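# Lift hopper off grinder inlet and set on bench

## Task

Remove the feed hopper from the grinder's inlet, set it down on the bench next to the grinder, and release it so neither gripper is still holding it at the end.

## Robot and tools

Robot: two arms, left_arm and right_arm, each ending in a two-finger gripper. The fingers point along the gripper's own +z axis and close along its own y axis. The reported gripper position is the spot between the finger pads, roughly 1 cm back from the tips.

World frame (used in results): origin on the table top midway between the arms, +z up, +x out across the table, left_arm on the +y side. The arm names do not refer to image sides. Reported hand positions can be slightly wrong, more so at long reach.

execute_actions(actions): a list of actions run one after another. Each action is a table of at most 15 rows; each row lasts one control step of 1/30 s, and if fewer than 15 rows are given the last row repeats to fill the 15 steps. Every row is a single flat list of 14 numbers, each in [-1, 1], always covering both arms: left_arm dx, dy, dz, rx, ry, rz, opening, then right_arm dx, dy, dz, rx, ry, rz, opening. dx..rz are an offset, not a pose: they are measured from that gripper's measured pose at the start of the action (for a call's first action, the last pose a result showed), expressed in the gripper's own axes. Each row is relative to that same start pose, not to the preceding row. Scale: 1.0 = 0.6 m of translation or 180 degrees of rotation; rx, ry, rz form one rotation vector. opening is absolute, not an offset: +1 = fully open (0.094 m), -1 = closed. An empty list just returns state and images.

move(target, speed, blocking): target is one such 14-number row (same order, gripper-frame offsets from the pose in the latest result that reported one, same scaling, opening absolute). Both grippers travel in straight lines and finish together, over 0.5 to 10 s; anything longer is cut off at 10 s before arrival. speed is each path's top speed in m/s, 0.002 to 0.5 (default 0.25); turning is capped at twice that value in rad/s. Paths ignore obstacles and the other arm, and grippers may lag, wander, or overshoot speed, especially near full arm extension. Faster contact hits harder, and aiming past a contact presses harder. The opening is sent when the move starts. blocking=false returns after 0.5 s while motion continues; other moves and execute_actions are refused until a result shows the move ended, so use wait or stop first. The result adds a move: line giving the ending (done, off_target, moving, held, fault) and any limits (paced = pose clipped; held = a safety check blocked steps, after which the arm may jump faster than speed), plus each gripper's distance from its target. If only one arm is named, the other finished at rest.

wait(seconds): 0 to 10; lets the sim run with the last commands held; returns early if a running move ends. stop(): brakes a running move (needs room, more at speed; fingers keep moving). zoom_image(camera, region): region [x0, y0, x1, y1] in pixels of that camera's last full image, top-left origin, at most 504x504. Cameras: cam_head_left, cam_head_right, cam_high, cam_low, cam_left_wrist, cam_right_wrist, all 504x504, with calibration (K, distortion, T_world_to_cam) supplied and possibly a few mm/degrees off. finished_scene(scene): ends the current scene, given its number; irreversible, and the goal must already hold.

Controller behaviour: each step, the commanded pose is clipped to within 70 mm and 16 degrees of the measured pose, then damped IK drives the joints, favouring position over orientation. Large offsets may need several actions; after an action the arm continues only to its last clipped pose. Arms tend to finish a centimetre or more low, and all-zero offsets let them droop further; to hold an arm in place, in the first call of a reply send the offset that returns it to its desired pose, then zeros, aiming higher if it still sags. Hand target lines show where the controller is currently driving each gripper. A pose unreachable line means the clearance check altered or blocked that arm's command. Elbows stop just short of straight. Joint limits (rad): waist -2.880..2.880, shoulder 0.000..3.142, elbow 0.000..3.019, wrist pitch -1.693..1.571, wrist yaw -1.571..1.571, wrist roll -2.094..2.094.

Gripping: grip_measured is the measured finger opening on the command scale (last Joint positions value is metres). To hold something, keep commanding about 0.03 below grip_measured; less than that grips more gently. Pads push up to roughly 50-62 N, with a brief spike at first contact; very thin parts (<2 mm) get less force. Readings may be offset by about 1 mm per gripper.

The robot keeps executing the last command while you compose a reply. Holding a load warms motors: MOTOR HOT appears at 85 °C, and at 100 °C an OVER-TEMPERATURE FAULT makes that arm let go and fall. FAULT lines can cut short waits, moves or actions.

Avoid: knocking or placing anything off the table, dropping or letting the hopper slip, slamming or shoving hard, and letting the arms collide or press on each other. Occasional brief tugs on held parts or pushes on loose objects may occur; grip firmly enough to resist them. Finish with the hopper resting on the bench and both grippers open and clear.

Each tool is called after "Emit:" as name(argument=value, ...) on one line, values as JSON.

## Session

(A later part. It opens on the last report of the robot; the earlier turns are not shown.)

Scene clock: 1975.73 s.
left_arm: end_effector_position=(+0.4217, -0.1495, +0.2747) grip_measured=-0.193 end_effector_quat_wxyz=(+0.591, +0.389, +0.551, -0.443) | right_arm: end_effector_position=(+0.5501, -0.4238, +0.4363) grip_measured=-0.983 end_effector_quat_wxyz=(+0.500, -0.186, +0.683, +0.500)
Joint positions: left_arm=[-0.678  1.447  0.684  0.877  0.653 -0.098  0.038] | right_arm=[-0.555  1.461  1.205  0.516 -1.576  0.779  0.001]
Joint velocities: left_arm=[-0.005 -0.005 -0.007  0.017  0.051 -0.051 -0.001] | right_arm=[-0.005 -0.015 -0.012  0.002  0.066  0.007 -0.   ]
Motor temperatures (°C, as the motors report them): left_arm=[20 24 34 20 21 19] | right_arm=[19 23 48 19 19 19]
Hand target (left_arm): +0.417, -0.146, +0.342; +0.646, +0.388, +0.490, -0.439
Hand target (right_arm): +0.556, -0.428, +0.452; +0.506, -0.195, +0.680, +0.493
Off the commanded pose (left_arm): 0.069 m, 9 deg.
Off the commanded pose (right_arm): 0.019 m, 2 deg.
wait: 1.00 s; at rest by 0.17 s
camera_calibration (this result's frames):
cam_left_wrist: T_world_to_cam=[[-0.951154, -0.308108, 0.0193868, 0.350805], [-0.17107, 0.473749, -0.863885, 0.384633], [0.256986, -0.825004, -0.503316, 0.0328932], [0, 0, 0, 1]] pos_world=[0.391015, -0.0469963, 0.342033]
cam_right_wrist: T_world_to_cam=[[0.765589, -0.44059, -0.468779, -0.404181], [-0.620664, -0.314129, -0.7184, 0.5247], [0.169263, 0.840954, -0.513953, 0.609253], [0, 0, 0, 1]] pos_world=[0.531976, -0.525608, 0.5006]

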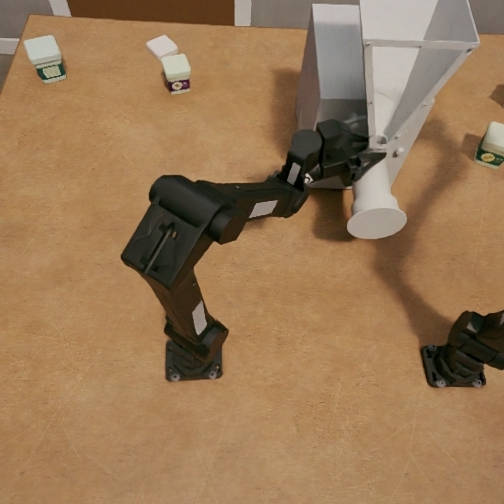

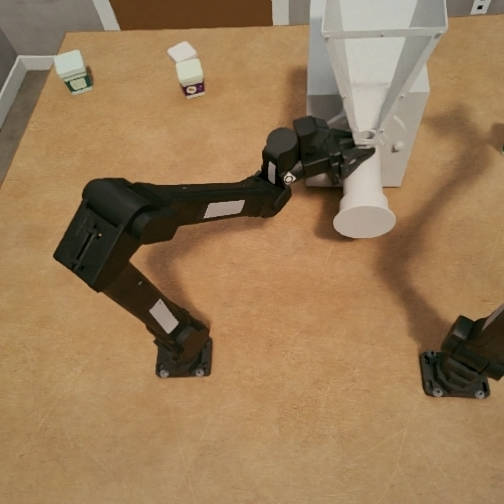

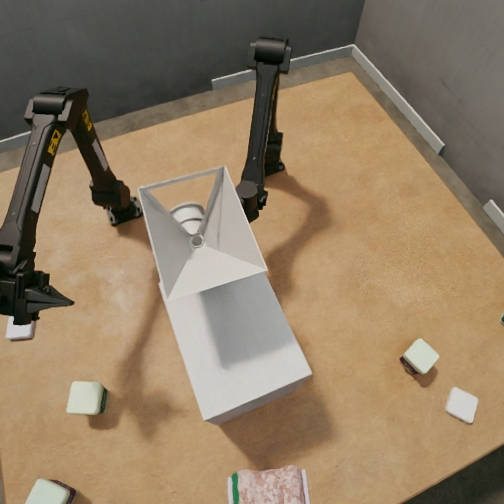

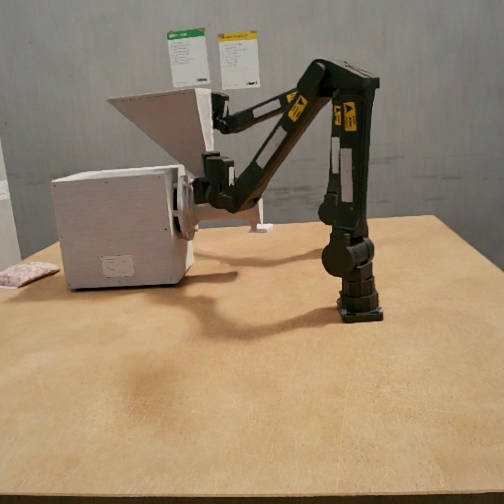

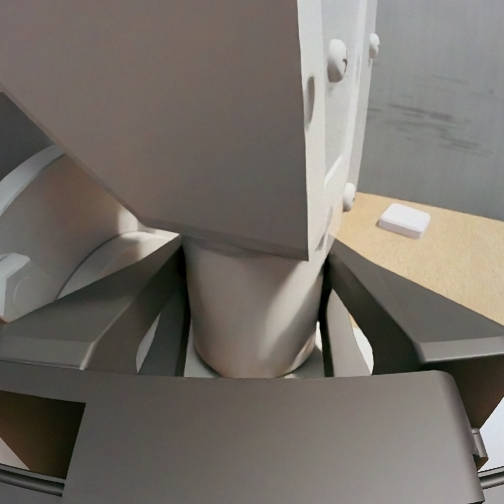

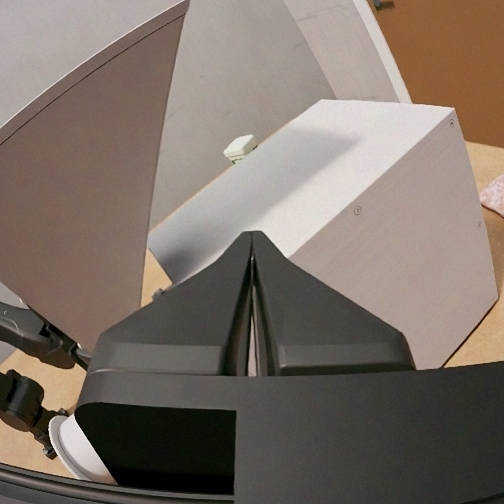

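Emit:
execute_actions(actions=[[[-0.115,0,0,-0.02,-0.03,0.04,-0.3,-0.03,0,0,0,0,-0.01,-1],[-0.115,0,0,-0.03,-0.03,0.04,-0.3,-0.03,0,0,0,0,-0.01,-1],[-0.115,0,0,-0.04,-0.03,0.04,-0.3,-0.03,0,0,0,0,-0.01,-1],[-0.115,0,0,-0.05,-0.03,0.04,-0.3,-0.03,0,0,0,0,-0.01,-1],[-0.115,0,0,-0.06,-0.03,0.04,-0.3,-0.03,0,0,0,0,-0.01,-1],[-0.115,0,0,-0.07,-0.03,0.04,-0.3,-0.03,0,0,0,0,-0.01,-1]],[[-0.115,0,0,-0.02,-0.03,0.04,-0.3,-0.03,0,0,0,0,-0.01,-1],[-0.115,0,0,-0.03,-0.03,0.04,-0.3,-0.03,0,0,0,0,-0.01,-1],[-0.115,0,0,-0.04,-0.03,0.04,-0.3,-0.03,0,0,0,0,-0.01,-1],[-0.115,0,0,-0.05,-0.03,0.04,-0.3,-0.03,0,0,0,0,-0.01,-1],[-0.115,0,0,-0.06,-0.03,0.04,-0.3,-0.03,0,0,0,0,-0.01,-1],[-0.115,0,0,-0.07,-0.03,0.04,-0.3,-0.03,0,0,0,0,-0.01,-1]]])

Emit:
wait(seconds=1)

Scene clock: 1990.47 s.
left_arm: end_effector_position=(+0.4233, -0.1476, +0.2815) grip_measured=-0.195 end_effector_quat_wxyz=(+0.645, +0.283, +0.644, -0.299) | right_arm: end_effector_position=(+0.5501, -0.4238, +0.4363) grip_measured=-0.983 end_effector_quat_wxyz=(+0.500, -0.186, +0.683, +0.500)
Joint positions: left_arm=[-0.842  1.314  0.651  0.673  0.084 -0.021  0.038] | right_arm=[-0.555  1.461  1.205  0.516 -1.576  0.779  0.001]
Joint velocities: left_arm=[-0.015  0.005 -0.007 -0.002  0.022  0.022 -0.   ] | right_arm=[-0.005 -0.005 -0.012 -0.017 -0.037  0.037  0.   ]
Motor temperatures (°C, as the motors report them): left_arm=[20 25 33 20 20 19] | right_arm=[19 23 48 19 19 19]
Hand target (left_arm): +0.420, -0.143, +0.344; +0.705, +0.285, +0.585, -0.282
Hand target (right_arm): +0.557, -0.428, +0.452; +0.507, -0.197, +0.680, +0.492
Off the commanded pose (left_arm): 0.064 m, 10 deg.
Off the commanded pose (right_arm): 0.018 m, 2 deg.
camera_calibration (this result's frames):
cam_left_wrist: T_world_to_cam=[[-0.749387, -0.662043, 0.0108648, 0.217539], [-0.38491, 0.422223, -0.820715, 0.460577], [0.538761, -0.619215, -0.571235, -0.0323725], [0, 0, 0, 1]] pos_world=[0.357743, -0.0704914, 0.357147]
cam_right_wrist: T_world_to_cam=[[0.765589, -0.44059, -0.468779, -0.404181], [-0.620664, -0.314129, -0.7184, 0.5247], [0.169263, 0.840954, -0.513953, 0.609253], [0, 0, 0, 1]] pos_world=[0.531976, -0.525608, 0.5006]

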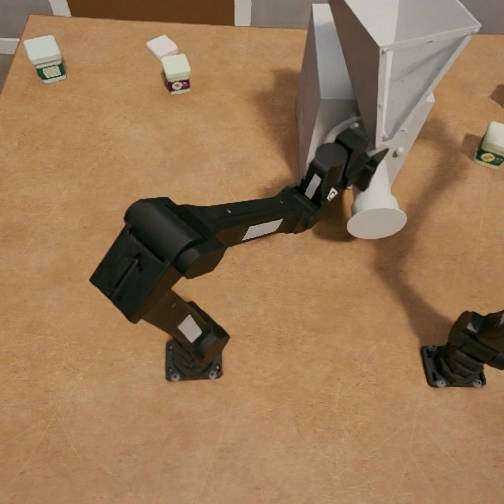

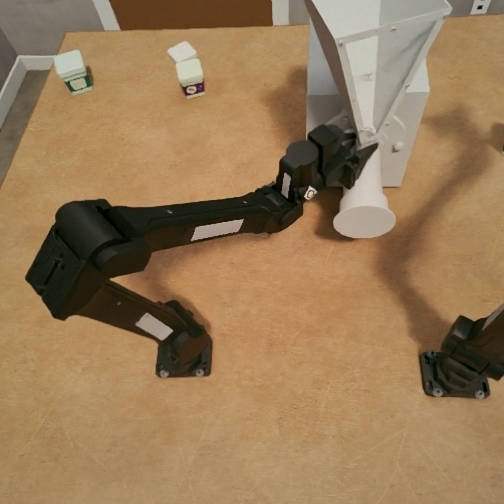

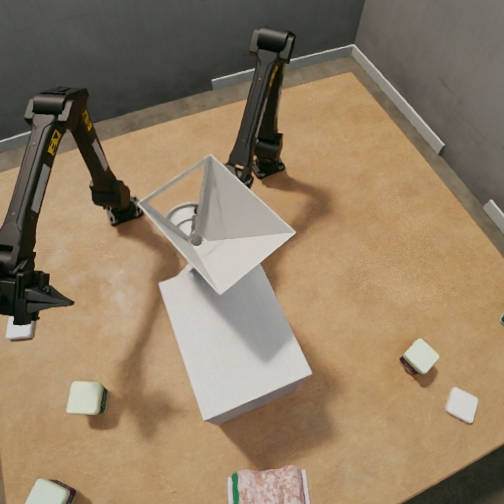

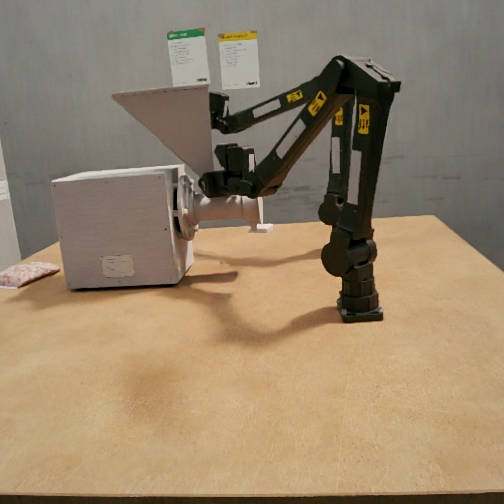

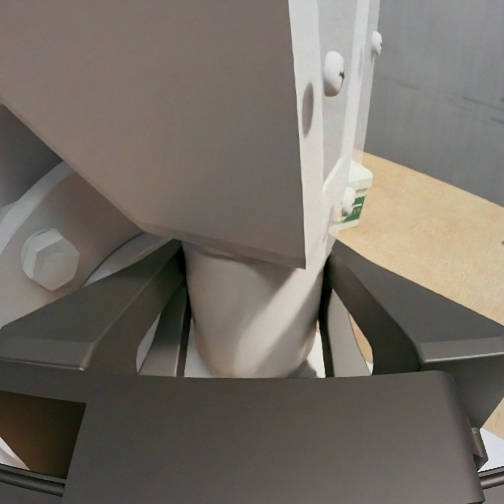

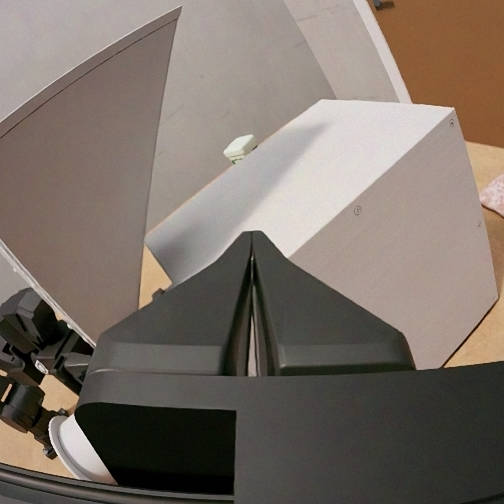

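Scene clock: 1991.47 s.
left_arm: end_effector_position=(+0.4233, -0.1476, +0.2815) grip_measured=-0.195 end_effector_quat_wxyz=(+0.645, +0.283, +0.644, -0.299) | right_arm: end_effector_position=(+0.5501, -0.4238, +0.4363) grip_measured=-0.983 end_effector_quat_wxyz=(+0.500, -0.186, +0.683, +0.500)
Joint positions: left_arm=[-0.842  1.314  0.651  0.673  0.084 -0.021  0.038] | right_arm=[-0.555  1.461  1.205  0.516 -1.576  0.779  0.001]
Joint velocities: left_arm=[ 0.005  0.005  0.017  0.012 -0.11  -0.007  0.002] | right_arm=[-0.005 -0.015 -0.002 -0.012  0.022 -0.051 -0.   ]
Motor temperatures (°C, as the motors report them): left_arm=[20 25 33 20 20 19] | right_arm=[19 23 48 19 19 19]
Hand target (left_arm): +0.420, -0.143, +0.344; +0.705, +0.285, +0.585, -0.282
Hand target (right_arm): +0.557, -0.428, +0.452; +0.507, -0.197, +0.680, +0.492
Off the commanded pose (left_arm): 0.064 m, 10 deg.
Off the commanded pose (right_arm): 0.018 m, 2 deg.
wait: 1.00 s; at rest by 0.17 s
camera_calibration (this result's frames):
cam_left_wrist: T_world_to_cam=[[-0.749387, -0.662043, 0.0108648, 0.217539], [-0.38491, 0.422223, -0.820715, 0.460577], [0.538761, -0.619215, -0.571235, -0.0323725], [0, 0, 0, 1]] pos_world=[0.357743, -0.0704914, 0.357147]
cam_right_wrist: T_world_to_cam=[[0.765589, -0.44059, -0.468779, -0.404181], [-0.620664, -0.314129, -0.7184, 0.5247], [0.169263, 0.840954, -0.513953, 0.609253], [0, 0, 0, 1]] pos_world=[0.531976, -0.525608, 0.5006]

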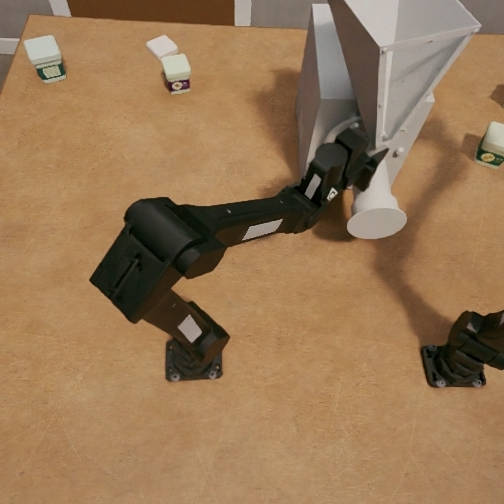

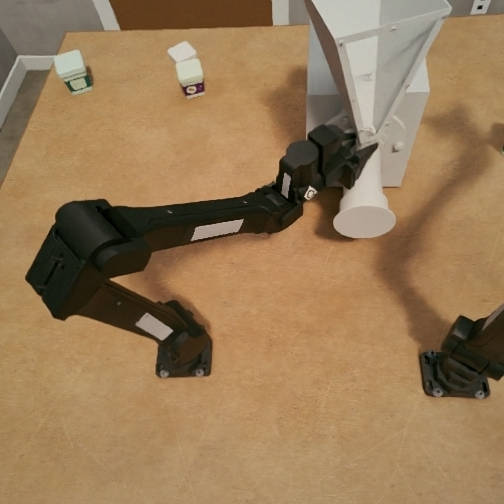

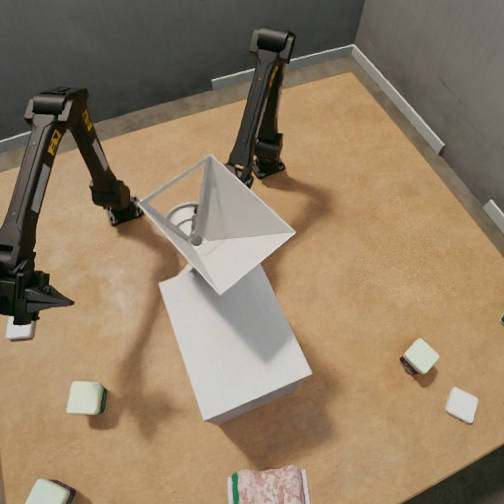

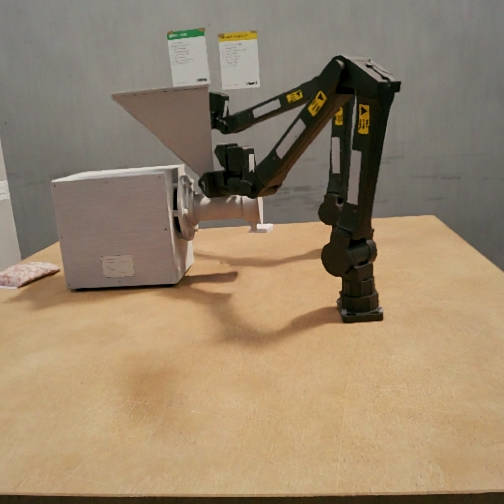

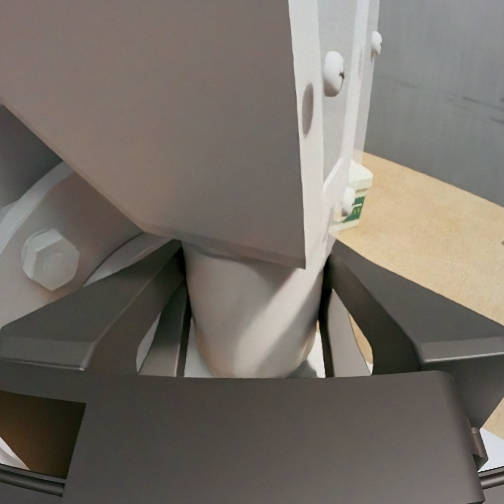

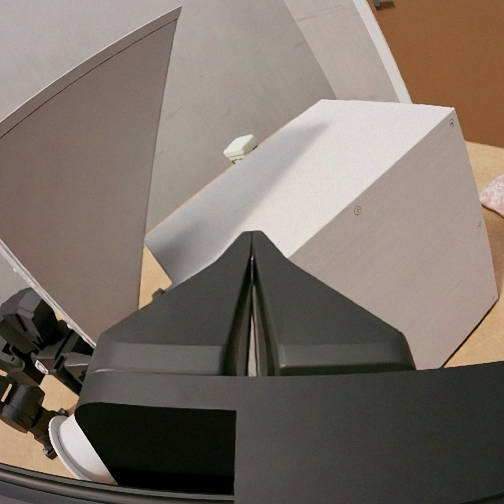

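Emit:
execute_actions(actions=[[[-0.115,0,0,-0.02,-0.03,0.04,-0.3,-0.03,0,0,0,0,0,-1],[-0.115,0,0,-0.03,-0.03,0.04,-0.3,-0.03,0,0,0,0,0,-1],[-0.115,0,0,-0.04,-0.03,0.04,-0.3,-0.03,0,0,0,0,0,-1],[-0.115,0,0,-0.05,-0.03,0.04,-0.3,-0.03,0,0,0,0,0,-1],[-0.115,0,0,-0.06,-0.03,0.04,-0.3,-0.03,0,0,0,0,0,-1],[-0.115,0,0,-0.07,-0.03,0.04,-0.3,-0.03,0,0,0,0,0,-1]]])

Emit:
wait(seconds=1)

Scene clock: 2003.77 s.
left_arm: end_effector_position=(+0.4233, -0.1464, +0.2827) grip_measured=-0.195 end_effector_quat_wxyz=(+0.662, +0.226, +0.679, -0.221) | right_arm: end_effector_position=(+0.5503, -0.4239, +0.4356) grip_measured=-0.983 end_effector_quat_wxyz=(+0.493, -0.178, +0.685, +0.506)
Joint positions: left_arm=[-0.935  1.297  0.669  0.601 -0.214 -0.006  0.038] | right_arm=[-0.555  1.461  1.205  0.507 -1.576  0.795  0.001]
Joint velocities: left_arm=[ 0.005 -0.005  0.007  0.022 -0.037 -0.007 -0.001] | right_arm=[-0.005 -0.005  0.002 -0.007  0.037  0.007  0.   ]
Motor temperatures (°C, as the motors report them): left_arm=[20 25 32 20 21 19] | right_arm=[19 23 48 19 19 19]
Hand target (left_arm): +0.421, -0.144, +0.349; +0.719, +0.232, +0.624, -0.200
Hand target (right_arm): +0.557, -0.428, +0.452; +0.500, -0.186, +0.683, +0.500
Off the commanded pose (left_arm): 0.068 m, 10 deg.
Off the commanded pose (right_arm): 0.018 m, 1 deg.
camera_calibration (this result's frames):
cam_left_wrist: T_world_to_cam=[[-0.599378, -0.800426, -0.0079875, 0.139914], [-0.47677, 0.364996, -0.799668, 0.485615], [0.64299, -0.475495, -0.60039, -0.0457254], [0, 0, 0, 1]] pos_world=[0.344789, -0.0869994, 0.361995]
cam_right_wrist: T_world_to_cam=[[0.755585, -0.434877, -0.48987, -0.387499], [-0.635552, -0.305587, -0.709006, 0.532037], [0.158632, 0.847053, -0.507284, 0.614508], [0, 0, 0, 1]] pos_world=[0.533445, -0.526452, 0.499123]

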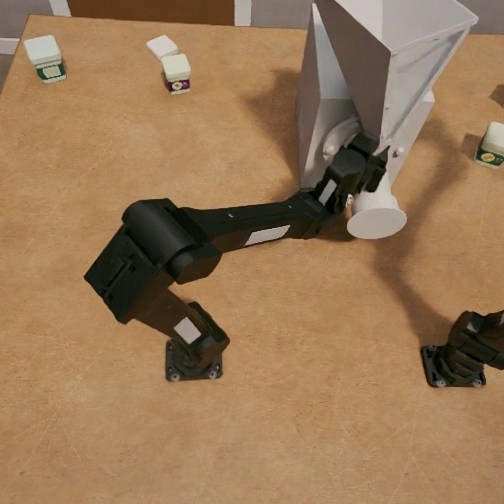

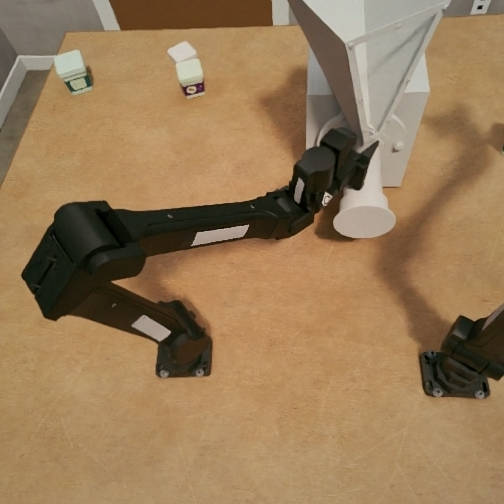

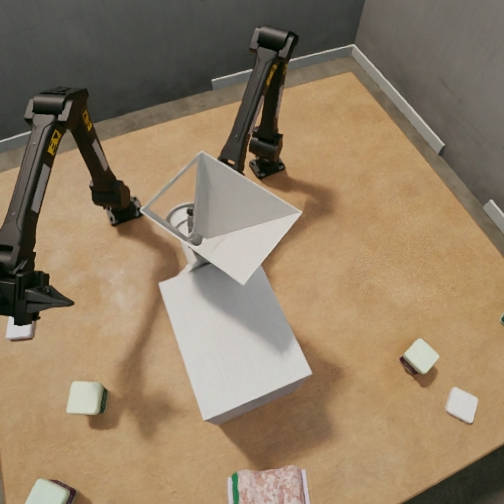

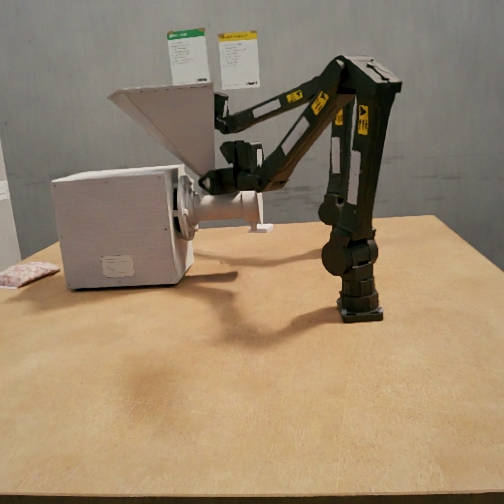

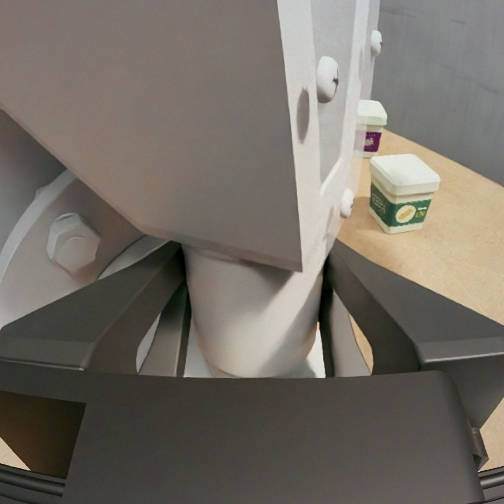

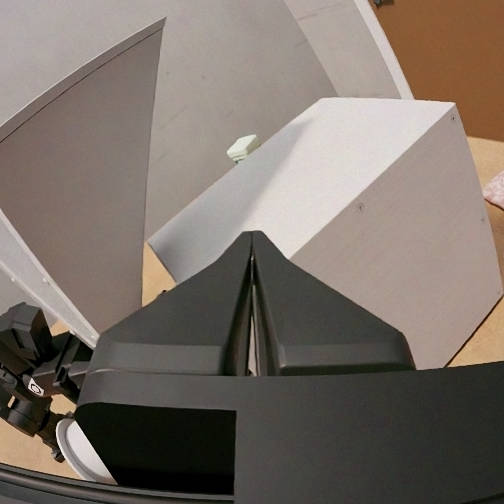

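Scene clock: 2004.77 s.
left_arm: end_effector_position=(+0.4233, -0.1464, +0.2827) grip_measured=-0.195 end_effector_quat_wxyz=(+0.662, +0.226, +0.679, -0.221) | right_arm: end_effector_position=(+0.5503, -0.4239, +0.4356) grip_measured=-0.983 end_effector_quat_wxyz=(+0.493, -0.178, +0.685, +0.506)
Joint positions: left_arm=[-0.935  1.297  0.669  0.601 -0.214 -0.006  0.038] | right_arm=[-0.555  1.461  1.205  0.507 -1.576  0.796  0.001]
Joint velocities: left_arm=[-0.005 -0.024  0.002 -0.022 -0.022  0.051 -0.   ] | right_arm=[-0.005 -0.005  0.007  0.002 -0.066 -0.022  0.   ]
Motor temperatures (°C, as the motors report them): left_arm=[20 25 32 20 21 19] | right_arm=[19 23 48 19 19 19]
Hand target (left_arm): +0.421, -0.144, +0.349; +0.719, +0.232, +0.624, -0.200
Hand target (right_arm): +0.557, -0.428, +0.452; +0.500, -0.186, +0.683, +0.500
Off the commanded pose (left_arm): 0.068 m, 10 deg.
Off the commanded pose (right_arm): 0.018 m, 1 deg.
wait: 1.00 s; at rest by 0.17 s
camera_calibration (this result's frames):
cam_left_wrist: T_world_to_cam=[[-0.599378, -0.800426, -0.0079875, 0.139914], [-0.47677, 0.364996, -0.799668, 0.485615], [0.64299, -0.475495, -0.60039, -0.0457254], [0, 0, 0, 1]] pos_world=[0.344789, -0.0869994, 0.361995]
cam_right_wrist: T_world_to_cam=[[0.755097, -0.4346, -0.490868, -0.386679], [-0.636257, -0.305184, -0.708547, 0.532395], [0.158129, 0.84734, -0.506961, 0.614766], [0, 0, 0, 1]] pos_world=[0.533508, -0.526488, 0.499081]

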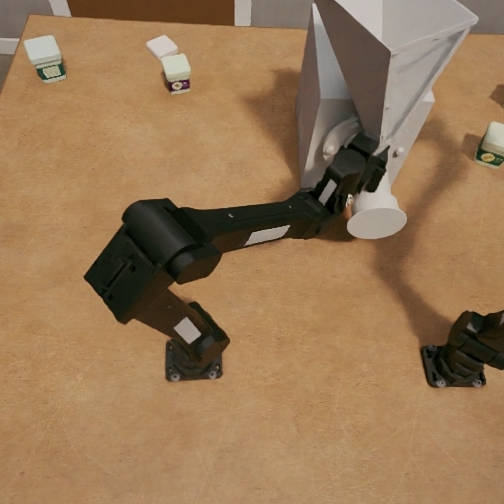

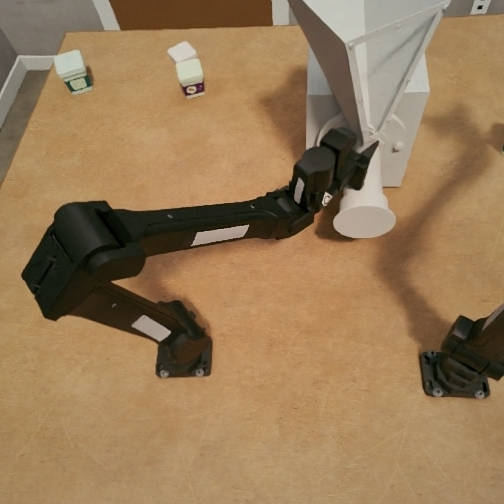

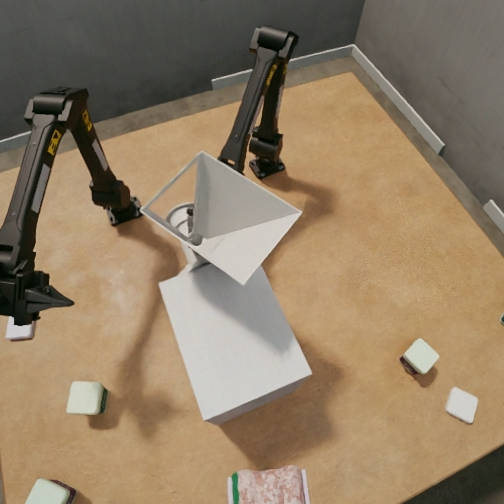

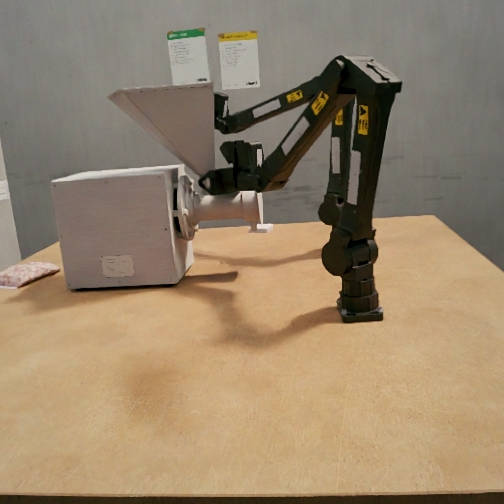

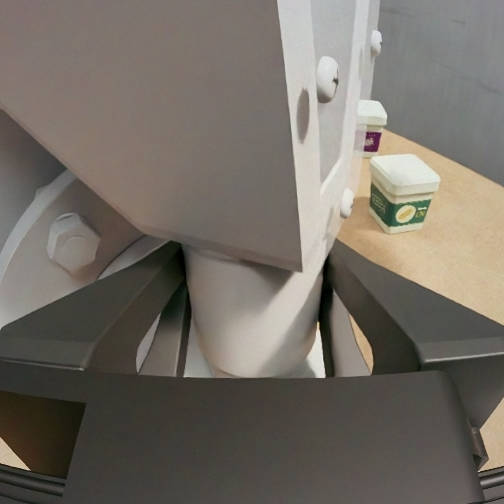

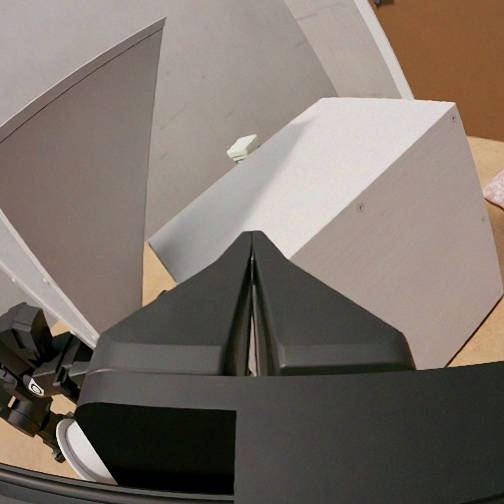

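Emit:
zoom_image(camera="cam_low", region=[150, 130, 290, 250])

Emit:
zoom_image(camera="cam_head_right", region=[290, 90, 430, 250])

Region (150, 130, 290, 250) of cam_low's 504x504 image, scaled by 3.600, with more detail than that image has; it fills the top 432 rows of this view, and the rest is white.

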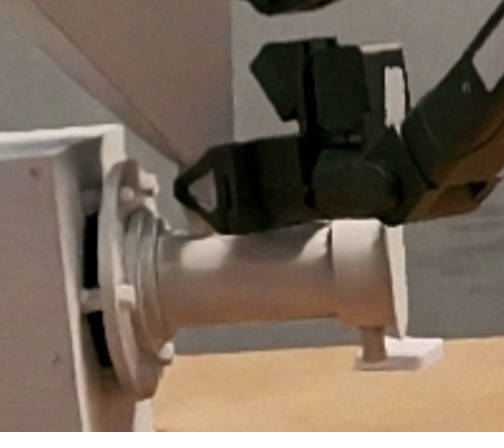

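Region (290, 90, 430, 250) of cam_head_right's 504x504 image, scaled by 3.150, with more detail than that image has; it fills the left 441 columns of this view, and the rest is white.

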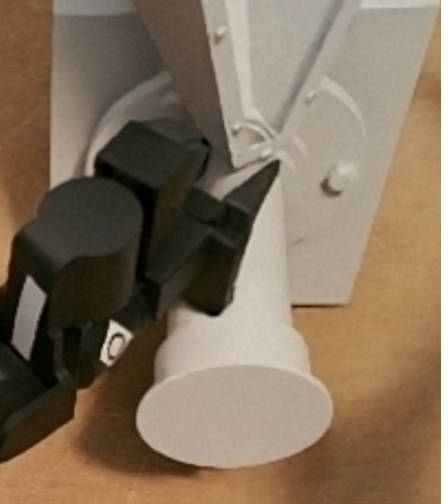

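Emit:
execute_actions(actions=[[[-0.115,0,0,0.02,-0.02,0.04,-0.3,-0.03,0,0,0,0,-0.01,-1],[-0.115,0,0,0.03,-0.02,0.04,-0.3,-0.03,0,0,0,0,-0.01,-1],[-0.115,0,0,0.04,-0.02,0.04,-0.3,-0.03,0,0,0,0,-0.01,-1],[-0.115,0,0,0.05,-0.02,0.04,-0.3,-0.03,0,0,0,0,-0.01,-1],[-0.115,0,0,0.06,-0.02,0.04,-0.3,-0.03,0,0,0,0,-0.01,-1],[-0.115,0,0,0.07,-0.02,0.04,-0.3,-0.03,0,0,0,0,-0.01,-1]],[[-0.115,0,0,0.02,-0.02,0.04,-0.3,-0.03,0,0,0,0,-0.01,-1],[-0.115,0,0,0.03,-0.02,0.04,-0.3,-0.03,0,0,0,0,-0.01,-1],[-0.115,0,0,0.04,-0.02,0.04,-0.3,-0.03,0,0,0,0,-0.01,-1],[-0.115,0,0,0.05,-0.02,0.04,-0.3,-0.03,0,0,0,0,-0.01,-1],[-0.115,0,0,0.06,-0.02,0.04,-0.3,-0.03,0,0,0,0,-0.01,-1],[-0.115,0,0,0.07,-0.02,0.04,-0.3,-0.03,0,0,0,0,-0.01,-1]]])

Emit:
wait(seconds=1)

Scene clock: 2030.63 s.
left_arm: end_effector_position=(+0.4207, -0.1483, +0.2751) grip_measured=-0.195 end_effector_quat_wxyz=(+0.549, +0.397, +0.664, -0.317) | right_arm: end_effector_position=(+0.5510, -0.4243, +0.4344) grip_measured=-0.983 end_effector_quat_wxyz=(+0.493, -0.177, +0.685, +0.507)
Joint positions: left_arm=[-0.755  1.262  0.749  0.3    0.378  0.094  0.038] | right_arm=[-0.555  1.464  1.205  0.507 -1.576  0.796  0.001]
Joint velocities: left_arm=[ 0.005 -0.005 -0.017 -0.007 -0.007  0.022 -0.001] | right_arm=[ 0.005 -0.015 -0.007 -0.022  0.051  0.066 -0.   ]
Motor temperatures (°C, as the motors report them): left_arm=[20 25 33 20 21 20] | right_arm=[19 23 49 19 19 19]
Hand target (left_arm): +0.421, -0.152, +0.346; +0.607, +0.415, +0.602, -0.311
Hand target (right_arm): +0.558, -0.429, +0.450; +0.501, -0.188, +0.682, +0.498
Off the commanded pose (left_arm): 0.073 m, 10 deg.
Off the commanded pose (right_arm): 0.018 m, 2 deg.
camera_calibration (this result's frames):
cam_left_wrist: T_world_to_cam=[[-0.875219, -0.483162, -0.0233775, 0.304077], [-0.337998, 0.645405, -0.684989, 0.430641], [0.346049, -0.591614, -0.728178, 0.0932998], [0, 0, 0, 1]] pos_world=[0.379404, -0.075822, 0.370032]
cam_right_wrist: T_world_to_cam=[[0.753959, -0.433943, -0.493193, -0.386084], [-0.637895, -0.304239, -0.707481, 0.532676], [0.156958, 0.848017, -0.506194, 0.614966], [0, 0, 0, 1]] pos_world=[0.534359, -0.526979, 0.497736]

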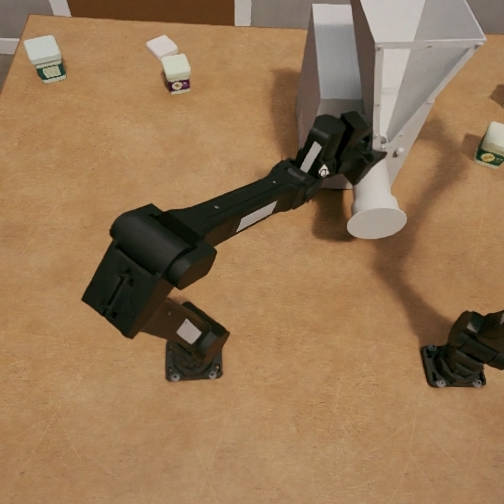

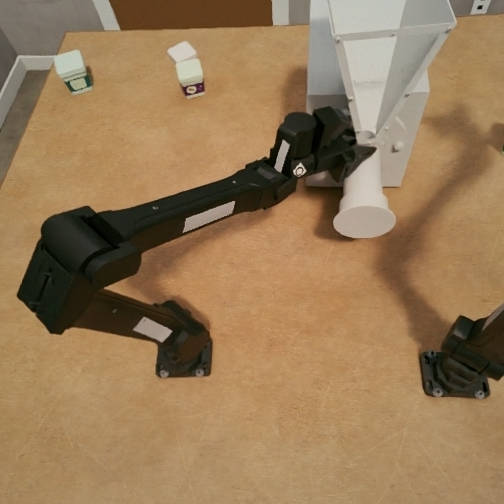

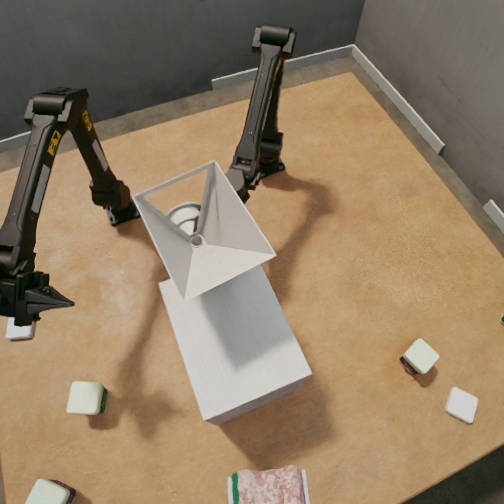

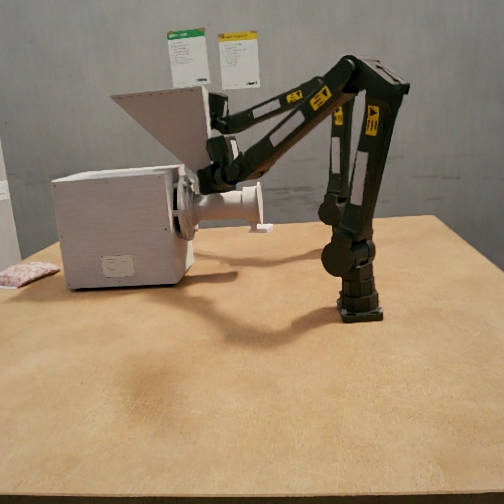

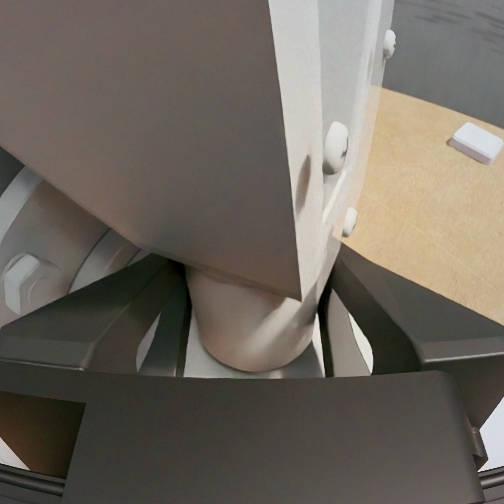

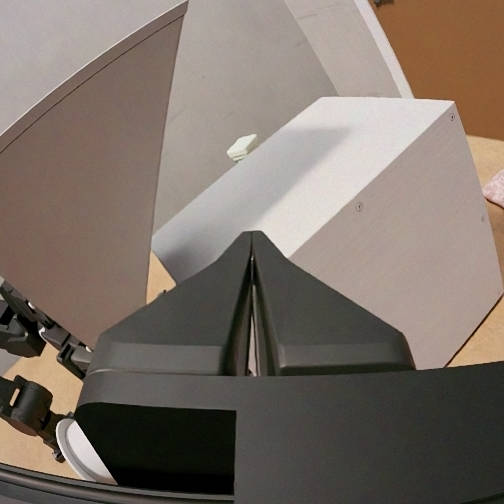

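Scene clock: 2031.63 s.
left_arm: end_effector_position=(+0.4208, -0.1482, +0.2751) grip_measured=-0.195 end_effector_quat_wxyz=(+0.549, +0.397, +0.664, -0.317) | right_arm: end_effector_position=(+0.5510, -0.4243, +0.4344) grip_measured=-0.983 end_effector_quat_wxyz=(+0.493, -0.177, +0.685, +0.507)
Joint positions: left_arm=[-0.754  1.262  0.749  0.3    0.378  0.095  0.038] | right_arm=[-0.555  1.464  1.205  0.507 -1.576  0.796  0.001]
Joint velocities: left_arm=[ 0.005  0.005  0.002 -0.007 -0.095  0.007  0.   ] | right_arm=[-0.015  0.024 -0.012 -0.017 -0.007  0.007 -0.001]
Motor temperatures (°C, as the motors report them): left_arm=[20 25 33 20 21 20] | right_arm=[19 23 49 19 19 19]
Hand target (left_arm): +0.421, -0.152, +0.346; +0.607, +0.415, +0.602, -0.311
Hand target (right_arm): +0.558, -0.429, +0.450; +0.501, -0.188, +0.682, +0.498
Off the commanded pose (left_arm): 0.073 m, 10 deg.
Off the commanded pose (right_arm): 0.018 m, 2 deg.
wait: 1.00 s; at rest by 0.17 s
camera_calibration (this result's frames):
cam_left_wrist: T_world_to_cam=[[-0.875244, -0.483101, -0.0236769, 0.304311], [-0.337766, 0.645509, -0.685006, 0.430526], [0.346211, -0.59155, -0.728153, 0.0932721], [0, 0, 0, 1]] pos_world=[0.379472, -0.0757201, 0.370034]
cam_right_wrist: T_world_to_cam=[[0.753959, -0.433943, -0.493193, -0.386084], [-0.637895, -0.304239, -0.707481, 0.532676], [0.156958, 0.848017, -0.506194, 0.614966], [0, 0, 0, 1]] pos_world=[0.534359, -0.526979, 0.497736]

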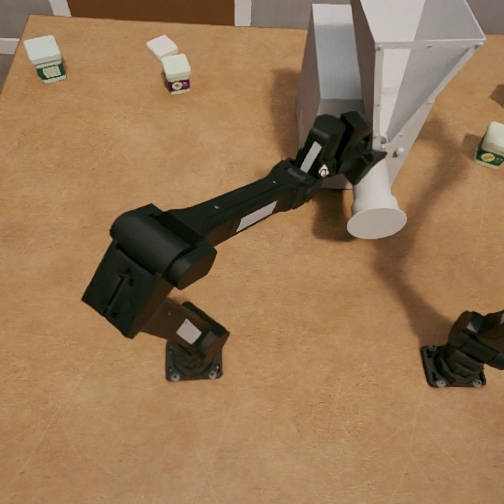

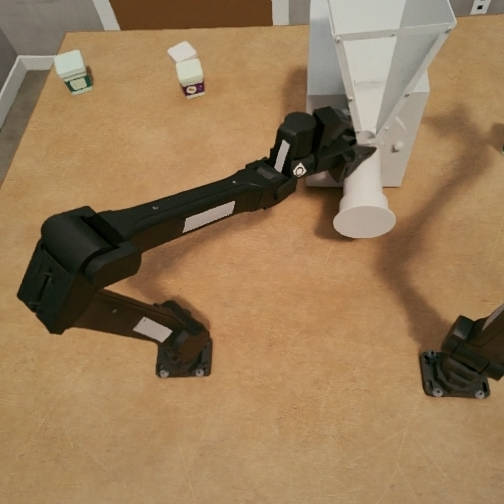

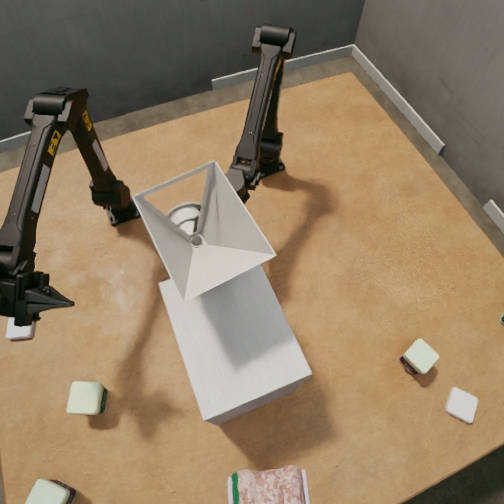

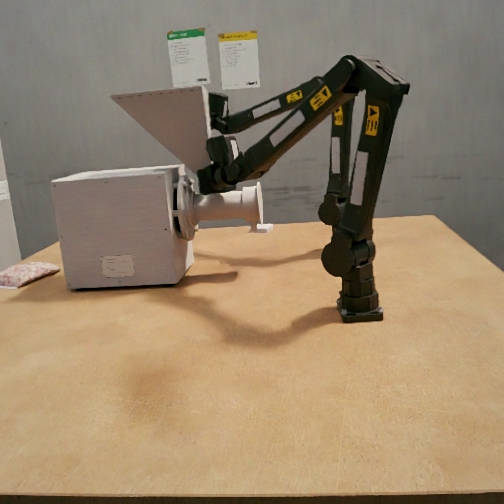

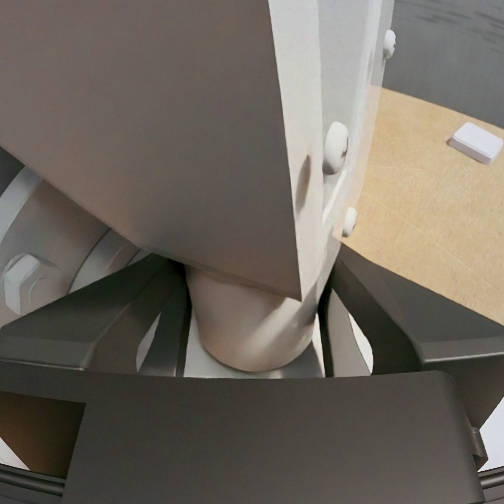

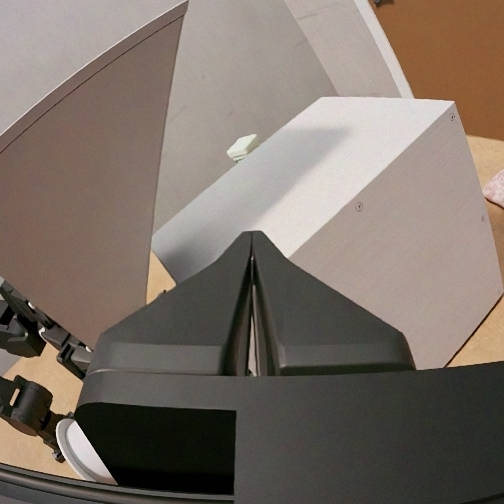

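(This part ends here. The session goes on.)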